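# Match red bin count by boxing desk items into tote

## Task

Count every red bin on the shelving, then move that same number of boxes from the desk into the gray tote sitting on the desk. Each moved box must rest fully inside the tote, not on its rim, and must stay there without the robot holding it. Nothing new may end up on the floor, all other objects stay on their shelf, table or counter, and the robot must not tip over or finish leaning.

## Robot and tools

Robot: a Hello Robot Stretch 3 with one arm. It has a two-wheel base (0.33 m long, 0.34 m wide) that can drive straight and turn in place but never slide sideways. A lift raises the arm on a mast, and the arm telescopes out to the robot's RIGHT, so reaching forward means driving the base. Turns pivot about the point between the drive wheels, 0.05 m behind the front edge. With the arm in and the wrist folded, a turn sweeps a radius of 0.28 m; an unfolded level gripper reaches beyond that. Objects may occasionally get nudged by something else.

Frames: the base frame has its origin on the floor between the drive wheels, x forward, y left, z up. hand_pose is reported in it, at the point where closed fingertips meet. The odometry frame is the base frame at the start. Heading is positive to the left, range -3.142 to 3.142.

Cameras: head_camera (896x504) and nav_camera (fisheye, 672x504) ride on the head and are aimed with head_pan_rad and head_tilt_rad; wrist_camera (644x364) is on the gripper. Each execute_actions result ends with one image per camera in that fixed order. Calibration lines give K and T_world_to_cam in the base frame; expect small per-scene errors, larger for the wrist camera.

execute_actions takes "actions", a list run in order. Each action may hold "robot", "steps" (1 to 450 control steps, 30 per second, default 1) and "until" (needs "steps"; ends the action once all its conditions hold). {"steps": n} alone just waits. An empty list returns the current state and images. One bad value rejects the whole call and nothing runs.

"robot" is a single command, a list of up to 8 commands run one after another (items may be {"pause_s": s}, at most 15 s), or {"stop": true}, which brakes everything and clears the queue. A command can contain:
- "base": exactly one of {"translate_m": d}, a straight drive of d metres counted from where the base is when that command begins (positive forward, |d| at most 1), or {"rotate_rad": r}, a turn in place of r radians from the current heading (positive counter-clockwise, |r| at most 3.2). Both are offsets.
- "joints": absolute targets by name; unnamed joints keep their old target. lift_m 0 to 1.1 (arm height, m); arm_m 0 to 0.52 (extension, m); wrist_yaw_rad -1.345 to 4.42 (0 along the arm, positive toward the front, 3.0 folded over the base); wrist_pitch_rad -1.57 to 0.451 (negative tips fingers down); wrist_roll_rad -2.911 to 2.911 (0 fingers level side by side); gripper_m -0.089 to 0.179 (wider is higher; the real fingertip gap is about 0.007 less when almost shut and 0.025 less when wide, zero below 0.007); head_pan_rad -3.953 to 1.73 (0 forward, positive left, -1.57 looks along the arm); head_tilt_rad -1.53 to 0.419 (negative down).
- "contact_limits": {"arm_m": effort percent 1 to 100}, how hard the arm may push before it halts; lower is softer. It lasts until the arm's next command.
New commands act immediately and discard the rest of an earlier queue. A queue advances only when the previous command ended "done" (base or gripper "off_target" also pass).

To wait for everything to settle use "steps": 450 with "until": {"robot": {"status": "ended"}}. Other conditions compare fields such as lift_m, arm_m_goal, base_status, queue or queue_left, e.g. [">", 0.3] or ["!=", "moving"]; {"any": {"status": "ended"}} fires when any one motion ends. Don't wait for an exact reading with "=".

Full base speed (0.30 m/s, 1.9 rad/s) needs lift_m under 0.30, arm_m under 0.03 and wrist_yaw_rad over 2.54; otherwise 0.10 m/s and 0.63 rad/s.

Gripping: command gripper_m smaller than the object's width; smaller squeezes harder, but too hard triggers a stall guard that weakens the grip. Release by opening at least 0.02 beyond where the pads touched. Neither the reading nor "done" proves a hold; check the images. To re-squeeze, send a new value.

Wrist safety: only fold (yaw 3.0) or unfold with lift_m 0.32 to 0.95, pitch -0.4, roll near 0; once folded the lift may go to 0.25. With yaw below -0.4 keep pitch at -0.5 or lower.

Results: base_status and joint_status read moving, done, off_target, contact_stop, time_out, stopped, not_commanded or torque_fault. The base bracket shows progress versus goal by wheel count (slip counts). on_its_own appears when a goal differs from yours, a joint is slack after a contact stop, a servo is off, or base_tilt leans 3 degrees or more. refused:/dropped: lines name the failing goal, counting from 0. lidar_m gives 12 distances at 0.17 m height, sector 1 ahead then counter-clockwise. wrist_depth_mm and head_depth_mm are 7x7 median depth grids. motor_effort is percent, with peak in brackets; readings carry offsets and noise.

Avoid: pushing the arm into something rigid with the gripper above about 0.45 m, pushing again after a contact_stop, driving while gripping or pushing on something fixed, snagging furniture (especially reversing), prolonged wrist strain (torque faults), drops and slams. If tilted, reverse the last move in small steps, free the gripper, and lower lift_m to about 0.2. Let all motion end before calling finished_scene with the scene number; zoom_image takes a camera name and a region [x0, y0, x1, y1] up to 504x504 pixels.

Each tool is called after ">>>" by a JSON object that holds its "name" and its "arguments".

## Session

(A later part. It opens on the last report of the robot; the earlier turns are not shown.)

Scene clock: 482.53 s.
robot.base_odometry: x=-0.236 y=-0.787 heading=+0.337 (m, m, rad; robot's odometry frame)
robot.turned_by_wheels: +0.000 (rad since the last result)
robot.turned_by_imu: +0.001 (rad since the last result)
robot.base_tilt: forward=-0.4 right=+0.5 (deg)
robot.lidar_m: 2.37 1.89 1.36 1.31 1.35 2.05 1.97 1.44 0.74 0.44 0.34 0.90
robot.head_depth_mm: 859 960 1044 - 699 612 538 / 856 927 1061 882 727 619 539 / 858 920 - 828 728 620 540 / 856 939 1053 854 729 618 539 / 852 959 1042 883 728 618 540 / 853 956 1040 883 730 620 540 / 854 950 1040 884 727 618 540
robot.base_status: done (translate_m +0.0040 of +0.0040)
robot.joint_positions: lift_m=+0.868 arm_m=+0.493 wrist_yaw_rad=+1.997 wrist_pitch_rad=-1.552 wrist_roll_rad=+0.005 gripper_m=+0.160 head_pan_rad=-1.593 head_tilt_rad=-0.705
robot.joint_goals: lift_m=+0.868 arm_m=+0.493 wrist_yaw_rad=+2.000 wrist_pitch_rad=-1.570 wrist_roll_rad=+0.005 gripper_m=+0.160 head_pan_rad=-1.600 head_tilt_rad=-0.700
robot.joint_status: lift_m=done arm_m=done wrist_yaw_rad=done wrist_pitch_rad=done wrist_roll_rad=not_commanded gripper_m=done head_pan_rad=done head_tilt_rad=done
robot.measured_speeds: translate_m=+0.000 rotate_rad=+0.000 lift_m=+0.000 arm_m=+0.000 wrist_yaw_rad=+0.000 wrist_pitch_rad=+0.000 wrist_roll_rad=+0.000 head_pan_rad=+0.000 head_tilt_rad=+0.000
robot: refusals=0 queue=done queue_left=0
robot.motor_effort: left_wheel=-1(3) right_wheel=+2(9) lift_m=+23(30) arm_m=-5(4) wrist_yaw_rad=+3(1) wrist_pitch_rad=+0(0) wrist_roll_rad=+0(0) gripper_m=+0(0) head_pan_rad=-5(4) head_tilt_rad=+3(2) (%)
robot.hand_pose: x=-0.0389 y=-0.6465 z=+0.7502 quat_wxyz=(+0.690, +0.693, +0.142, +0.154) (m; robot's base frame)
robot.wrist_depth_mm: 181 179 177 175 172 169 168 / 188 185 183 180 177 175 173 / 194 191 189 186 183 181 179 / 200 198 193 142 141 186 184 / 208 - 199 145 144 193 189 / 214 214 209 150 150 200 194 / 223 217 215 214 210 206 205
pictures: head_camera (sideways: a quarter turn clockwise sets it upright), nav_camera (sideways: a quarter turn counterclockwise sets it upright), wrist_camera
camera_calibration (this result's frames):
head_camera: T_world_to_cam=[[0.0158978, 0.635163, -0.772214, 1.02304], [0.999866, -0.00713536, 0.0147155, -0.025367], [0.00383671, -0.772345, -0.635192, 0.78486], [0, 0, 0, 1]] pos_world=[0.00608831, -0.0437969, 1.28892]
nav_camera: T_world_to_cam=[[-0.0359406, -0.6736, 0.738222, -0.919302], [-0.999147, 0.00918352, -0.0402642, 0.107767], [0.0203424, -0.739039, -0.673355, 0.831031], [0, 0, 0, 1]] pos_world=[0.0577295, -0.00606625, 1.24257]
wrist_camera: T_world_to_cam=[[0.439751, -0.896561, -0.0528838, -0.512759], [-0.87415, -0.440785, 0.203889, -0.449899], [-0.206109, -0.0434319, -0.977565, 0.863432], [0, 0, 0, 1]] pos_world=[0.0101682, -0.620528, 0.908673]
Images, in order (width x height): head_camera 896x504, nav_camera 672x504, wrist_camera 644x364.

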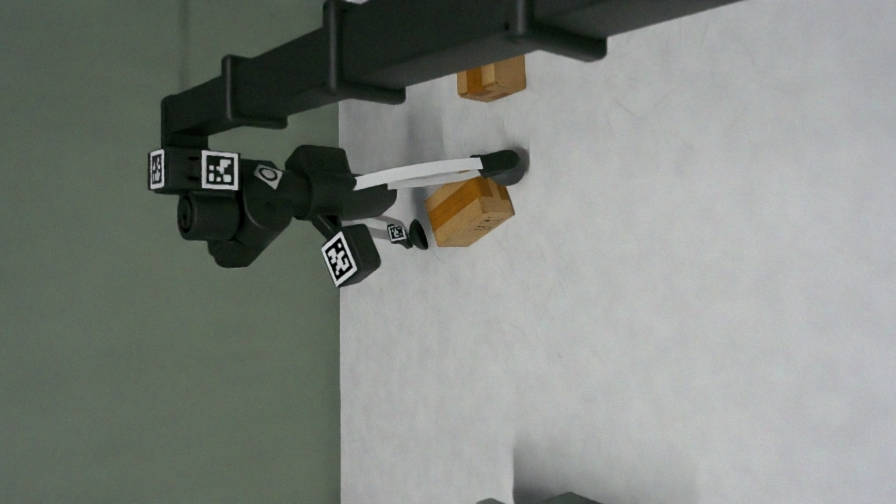

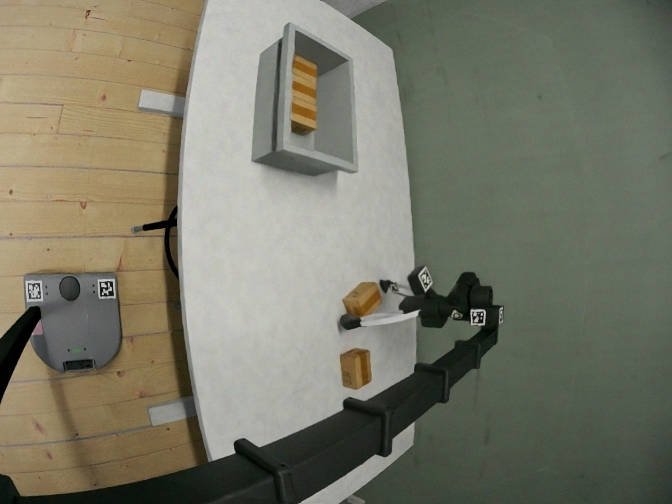

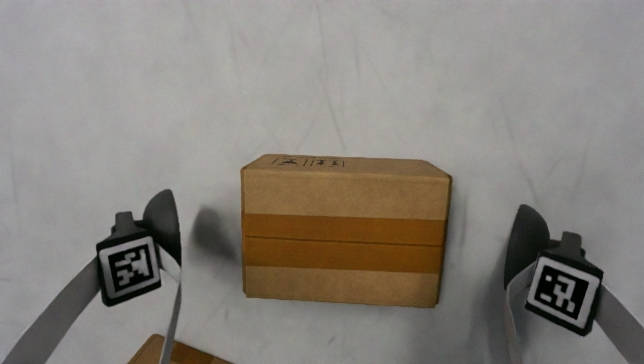

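>>> {"name": "execute_actions", "arguments": {"actions": [{"robot":[{"joints":{"gripper_m":0.065}},{"joints":{"lift_m":1.04}}],"steps":200,"until":{"robot":{"lift_m":[">",0.92]}}},{"robot":[{"base":{"translate_m":0.351},"joints":{"lift_m":1.04,"arm_m":0.291,"wrist_yaw_rad":1.53,"head_pan_rad":-1.5,"head_tilt_rad":-0.85}},{"joints":{"lift_m":0.965}}],"steps":400,"until":{"robot":{"status":"ended"}}}]}}

Scene clock: 496.07 s.
robot.base_odometry: x=+0.095 y=-0.671 heading=+0.337 (m, m, rad; robot's odometry frame)
robot.turned_by_wheels: +0.000 (rad since the last result)
robot.turned_by_imu: +0.003 (rad since the last result)
robot.base_tilt: forward=-0.3 right=+0.6 (deg)
robot.lidar_m: 2.02 1.90 1.37 1.32 1.36 1.84 2.32 1.01 0.32 0.55 0.65 1.35
robot.head_depth_mm: - 993 880 757 638 572 1114 / - - - 596 589 573 958 / 881 1013 885 652 604 574 1131 / 886 1016 880 672 599 574 1133 / 895 1021 911 675 615 573 1131 / 902 1024 910 645 617 575 1148 / 905 1024 913 763 641 577 1140
robot.base_status: done (translate_m +0.3510 of +0.3510)
robot.joint_positions: lift_m=+0.965 arm_m=+0.291 wrist_yaw_rad=+1.532 wrist_pitch_rad=-1.552 wrist_roll_rad=+0.005 gripper_m=+0.066 head_pan_rad=-1.507 head_tilt_rad=-0.839
robot.joint_goals: lift_m=+0.965 arm_m=+0.291 wrist_yaw_rad=+1.530 wrist_pitch_rad=-1.570 wrist_roll_rad=+0.005 gripper_m=+0.065 head_pan_rad=-1.500 head_tilt_rad=-0.850
robot.joint_status: lift_m=done arm_m=done wrist_yaw_rad=done wrist_pitch_rad=done wrist_roll_rad=not_commanded gripper_m=done head_pan_rad=done head_tilt_rad=done
robot.measured_speeds: translate_m=+0.000 rotate_rad=+0.000 lift_m=+0.000 arm_m=+0.000 wrist_yaw_rad=+0.000 wrist_pitch_rad=+0.000 wrist_roll_rad=+0.000 head_pan_rad=+0.000 head_tilt_rad=+0.000
robot: refusals=0 queue=done queue_left=0
robot.motor_effort: left_wheel=-2(4) right_wheel=+3(9) lift_m=+24(32) arm_m=-4(3) wrist_yaw_rad=-2(4) wrist_pitch_rad=+0(0) wrist_roll_rad=+0(0) gripper_m=-13(87) head_pan_rad=+4(16) head_tilt_rad=-7(22) (%)
robot.hand_pose: x=-0.0407 y=-0.4358 z=+0.8472 quat_wxyz=(+0.707, +0.707, -0.022, -0.009) (m; robot's base frame)
robot.wrist_depth_mm: 976 175 254 216 219 176 253 / - 178 259 223 254 173 263 / - 180 266 279 271 170 270 / - 295 198 140 139 182 278 / - 308 145 143 141 170 286 / - 318 186 148 147 - 297 / - 333 329 324 319 312 307
pictures: head_camera (sideways: a quarter turn clockwise sets it upright), nav_camera (sideways: a quarter turn counterclockwise sets it upright), wrist_camera
camera_calibration (this result's frames):
head_camera: T_world_to_cam=[[-0.0451583, 0.731917, -0.679896, 0.903098], [0.996896, 0.07695, 0.0166245, -0.0278315], [0.0644858, -0.677035, -0.73312, 0.911862], [0, 0, 0, 1]] pos_world=[0.00972537, -0.0414889, 1.28298]
nav_camera: T_world_to_cam=[[0.0281883, -0.767031, 0.640991, -0.792988], [-0.996574, -0.0714422, -0.0416646, 0.109567], [0.0777518, -0.63762, -0.766417, 0.951711], [0, 0, 0, 1]] pos_world=[0.0575476, 0.00641207, 1.24227]
wrist_camera: T_world_to_cam=[[-0.00907465, -0.99856, -0.0528781, -0.380629], [-0.979032, -0.00188943, 0.203697, -0.191188], [-0.203503, 0.0536178, -0.977605, 1.00943], [0, 0, 0, 1]] pos_world=[0.0147893, -0.434565, 1.00564]
Images, in order (width x height): head_camera 896x504, nav_camera 672x504, wrist_camera 644x364.

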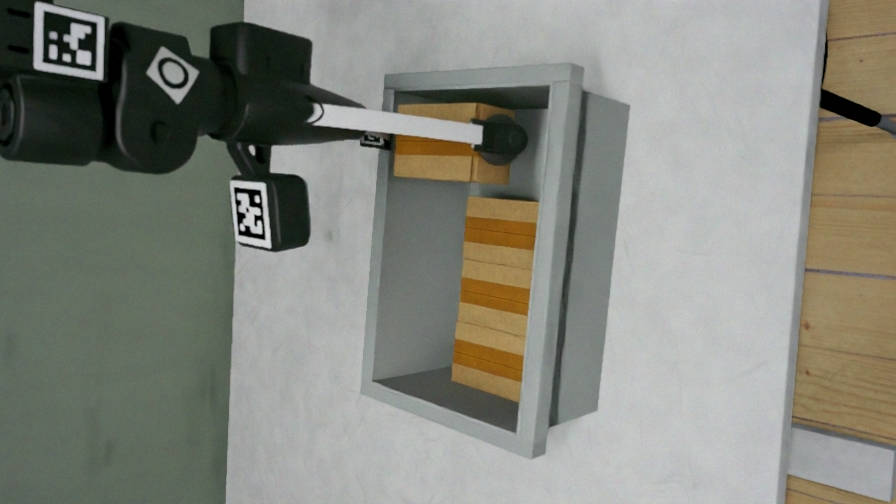

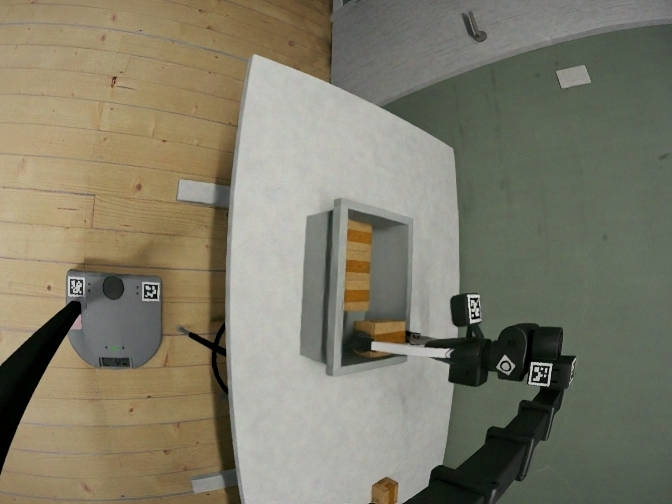

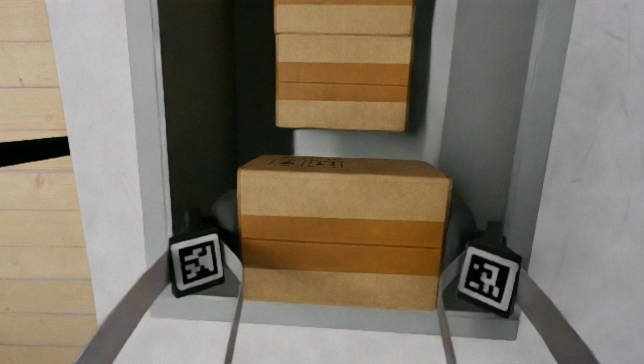

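>>> {"name": "execute_actions", "arguments": {"actions": [{"robot":[{"joints":{"arm_m":0.287}},{"joints":{"lift_m":0.874}}],"steps":200,"until":{"robot":{"status":"ended"}}}]}}

Scene clock: 504.10 s.
robot.base_odometry: x=+0.095 y=-0.671 heading=+0.337 (m, m, rad; robot's odometry frame)
robot.turned_by_wheels: +0.000 (rad since the last result)
robot.turned_by_imu: +0.001 (rad since the last result)
robot.base_tilt: forward=-0.6 right=+0.5 (deg)
robot.lidar_m: 2.02 1.90 1.37 1.32 1.36 1.84 2.32 1.01 0.32 0.55 0.65 1.35
robot.head_depth_mm: 870 - 878 758 638 572 1115 / 874 - - 629 588 572 959 / 881 988 905 685 604 573 1128 / 886 1019 908 672 600 573 1134 / 896 1021 908 674 615 575 1132 / 901 1027 908 643 618 575 1150 / 912 1025 908 764 642 575 1133
robot.base_status: done (translate_m +0.3510 of +0.3510)
robot.joint_positions: lift_m=+0.874 arm_m=+0.287 wrist_yaw_rad=+1.532 wrist_pitch_rad=-1.552 wrist_roll_rad=+0.005 gripper_m=+0.066 head_pan_rad=-1.507 head_tilt_rad=-0.839
robot.joint_goals: lift_m=+0.874 arm_m=+0.287 wrist_yaw_rad=+1.530 wrist_pitch_rad=-1.570 wrist_roll_rad=+0.005 gripper_m=+0.065 head_pan_rad=-1.500 head_tilt_rad=-0.850
robot.joint_status: lift_m=done arm_m=done wrist_yaw_rad=done wrist_pitch_rad=done wrist_roll_rad=not_commanded gripper_m=done head_pan_rad=done head_tilt_rad=done
robot.measured_speeds: translate_m=+0.000 rotate_rad=+0.000 lift_m=+0.000 arm_m=+0.000 wrist_yaw_rad=+0.000 wrist_pitch_rad=+0.000 wrist_roll_rad=+0.000 head_pan_rad=+0.000 head_tilt_rad=+0.000
robot: refusals=0 queue=done queue_left=0
robot.motor_effort: left_wheel=-2(1) right_wheel=+3(3) lift_m=+24(25) arm_m=-4(5) wrist_yaw_rad=-1(2) wrist_pitch_rad=+0(0) wrist_roll_rad=+0(0) gripper_m=-12(12) head_pan_rad=+4(4) head_tilt_rad=-6(6) (%)
robot.hand_pose: x=-0.0407 y=-0.4318 z=+0.7562 quat_wxyz=(+0.707, +0.707, -0.022, -0.009) (m; robot's base frame)
robot.wrist_depth_mm: 103 135 179 131 130 170 118 / 104 136 185 136 134 176 117 / 104 138 191 141 138 179 115 / 105 140 189 140 139 176 114 / 106 141 146 143 141 161 114 / 107 127 176 148 146 - 113 / 108 145 153 155 157 153 107
pictures: head_camera (sideways: a quarter turn clockwise sets it upright), nav_camera (sideways: a quarter turn counterclockwise sets it upright), wrist_camera
camera_calibration (this result's frames):
head_camera: T_world_to_cam=[[-0.0451585, 0.731917, -0.679896, 0.903098], [0.996896, 0.0769503, 0.0166245, -0.0278315], [0.0644859, -0.677035, -0.73312, 0.911862], [0, 0, 0, 1]] pos_world=[0.00972537, -0.0414889, 1.28298]
nav_camera: T_world_to_cam=[[0.0281885, -0.767031, 0.640991, -0.792988], [-0.996574, -0.0714424, -0.0416646, 0.109567], [0.077752, -0.63762, -0.766417, 0.951711], [0, 0, 0, 1]] pos_world=[0.0575476, 0.00641208, 1.24227]
wrist_camera: T_world_to_cam=[[-0.0090747, -0.99856, -0.0528781, -0.381446], [-0.979032, -0.00188937, 0.203696, -0.172646], [-0.203503, 0.0536178, -0.977605, 0.920266], [0, 0, 0, 1]] pos_world=[0.0147893, -0.430565, 0.914654]
Images, in order (width x height): head_camera 896x504, nav_camera 672x504, wrist_camera 644x364.

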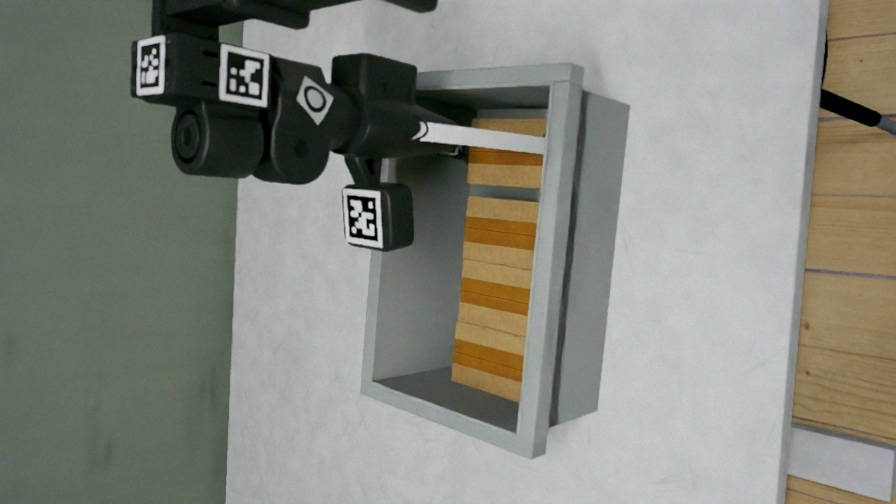

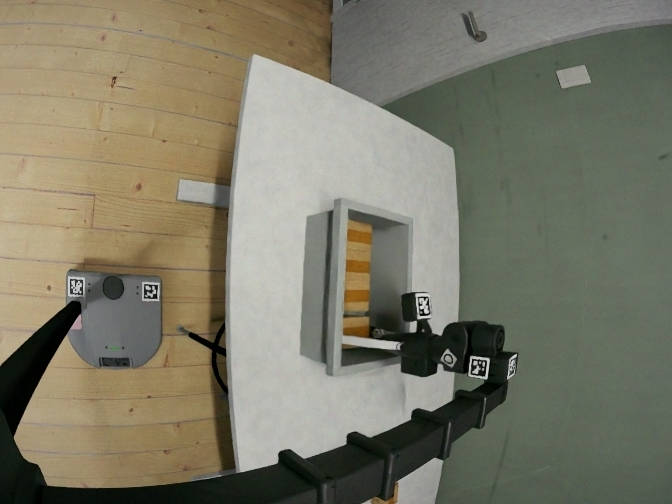

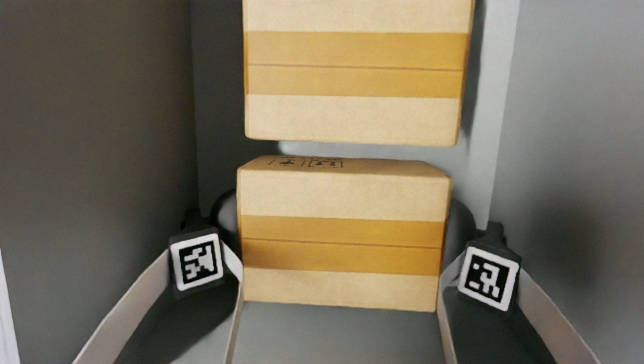

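>>> {"name": "execute_actions", "arguments": {"actions": [{"robot":[{"joints":{"gripper_m":0.122}},{"joints":{"lift_m":1.0}}],"steps":300,"until":{"robot":{"status":"ended"}}}]}}

Scene clock: 508.63 s.
robot.base_odometry: x=+0.095 y=-0.671 heading=+0.337 (m, m, rad; robot's odometry frame)
robot.turned_by_wheels: +0.000 (rad since the last result)
robot.turned_by_imu: +0.001 (rad since the last result)
robot.base_tilt: forward=-0.3 right=+0.6 (deg)
robot.lidar_m: 2.02 1.90 1.37 1.32 1.36 1.84 2.32 1.01 0.32 0.55 0.65 1.35
robot.head_depth_mm: - 949 905 757 639 573 1112 / - - 892 641 593 573 957 / 882 971 908 678 606 571 1128 / 888 995 908 671 601 574 1138 / 900 1022 910 674 615 575 1135 / 899 1024 905 645 617 574 1151 / 909 1024 908 763 642 576 1138
robot.base_status: done (translate_m +0.3510 of +0.3510)
robot.joint_positions: lift_m=+1.000 arm_m=+0.287 wrist_yaw_rad=+1.532 wrist_pitch_rad=-1.552 wrist_roll_rad=+0.005 gripper_m=+0.122 head_pan_rad=-1.507 head_tilt_rad=-0.839
robot.joint_goals: lift_m=+1.000 arm_m=+0.287 wrist_yaw_rad=+1.530 wrist_pitch_rad=-1.570 wrist_roll_rad=+0.005 gripper_m=+0.122 head_pan_rad=-1.500 head_tilt_rad=-0.850
robot.joint_status: lift_m=done arm_m=done wrist_yaw_rad=done wrist_pitch_rad=done wrist_roll_rad=not_commanded gripper_m=done head_pan_rad=done head_tilt_rad=done
robot.measured_speeds: translate_m=+0.000 rotate_rad=+0.000 lift_m=+0.000 arm_m=+0.000 wrist_yaw_rad=+0.000 wrist_pitch_rad=+0.000 wrist_roll_rad=+0.000 head_pan_rad=+0.000 head_tilt_rad=+0.000
robot: refusals=0 queue=done queue_left=0
robot.motor_effort: left_wheel=-1(2) right_wheel=+3(3) lift_m=+31(33) arm_m=-4(4) wrist_yaw_rad=-2(3) wrist_pitch_rad=+0(0) wrist_roll_rad=+0(0) gripper_m=+0(80) head_pan_rad=+5(4) head_tilt_rad=-6(7) (%)
robot.hand_pose: x=-0.0406 y=-0.4318 z=+0.8819 quat_wxyz=(+0.707, +0.707, -0.022, -0.009) (m; robot's base frame)
robot.wrist_depth_mm: - 306 244 249 272 200 286 / - 314 247 255 266 216 296 / - 326 252 270 296 212 303 / - 333 261 274 290 230 313 / - 351 263 276 276 324 323 / - - 224 224 217 - 334 / - 374 368 360 356 350 344
pictures: head_camera (sideways: a quarter turn clockwise sets it upright), nav_camera (sideways: a quarter turn counterclockwise sets it upright), wrist_camera
camera_calibration (this result's frames):
head_camera: T_world_to_cam=[[-0.0451585, 0.731917, -0.679896, 0.903098], [0.996896, 0.0769504, 0.0166245, -0.0278315], [0.064486, -0.677035, -0.733121, 0.911862], [0, 0, 0, 1]] pos_world=[0.00972538, -0.0414889, 1.28298]
nav_camera: T_world_to_cam=[[0.0281886, -0.767031, 0.640991, -0.792988], [-0.996574, -0.0714425, -0.0416646, 0.109567], [0.077752, -0.63762, -0.766417, 0.951711], [0, 0, 0, 1]] pos_world=[0.0575476, 0.00641209, 1.24227]
wrist_camera: T_world_to_cam=[[-0.00906875, -0.99856, -0.0528751, -0.374801], [-0.979053, -0.00188916, 0.203597, -0.198137], [-0.203404, 0.0536139, -0.977626, 1.04317], [0, 0, 0, 1]] pos_world=[0.0147992, -0.430564, 1.04035]
Images, in order (width x height): head_camera 896x504, nav_camera 672x504, wrist_camera 644x364.

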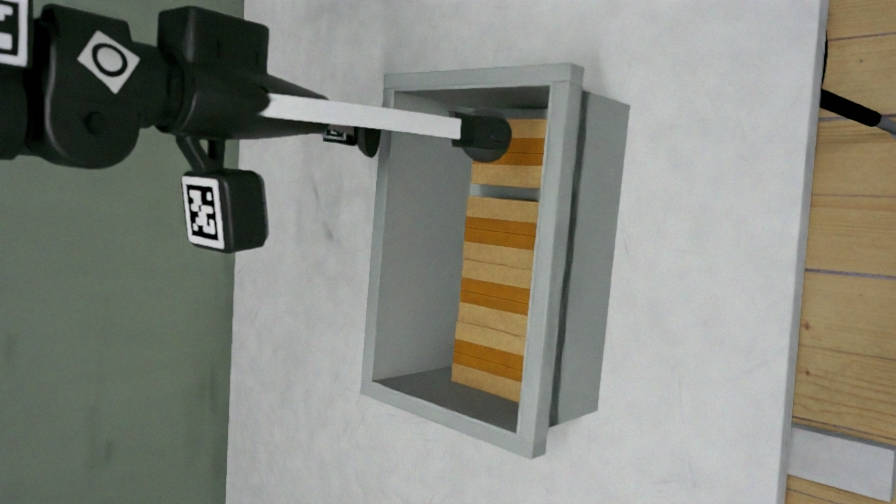

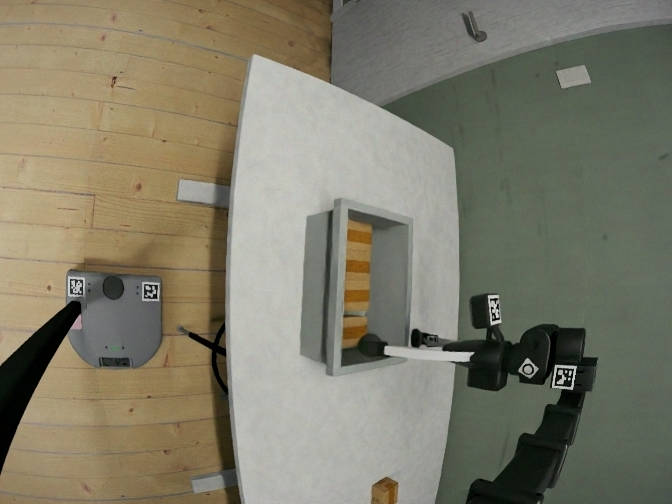

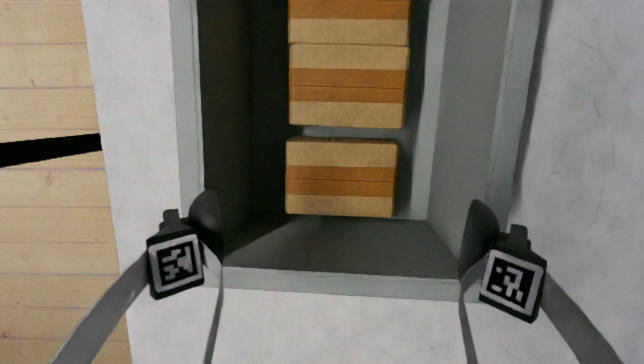

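Four boxes are inside the tote and the gripper is clear.

>>> {"name": "finished_scene", "arguments": {"scene": 1}}

The scene is finished: the task was done.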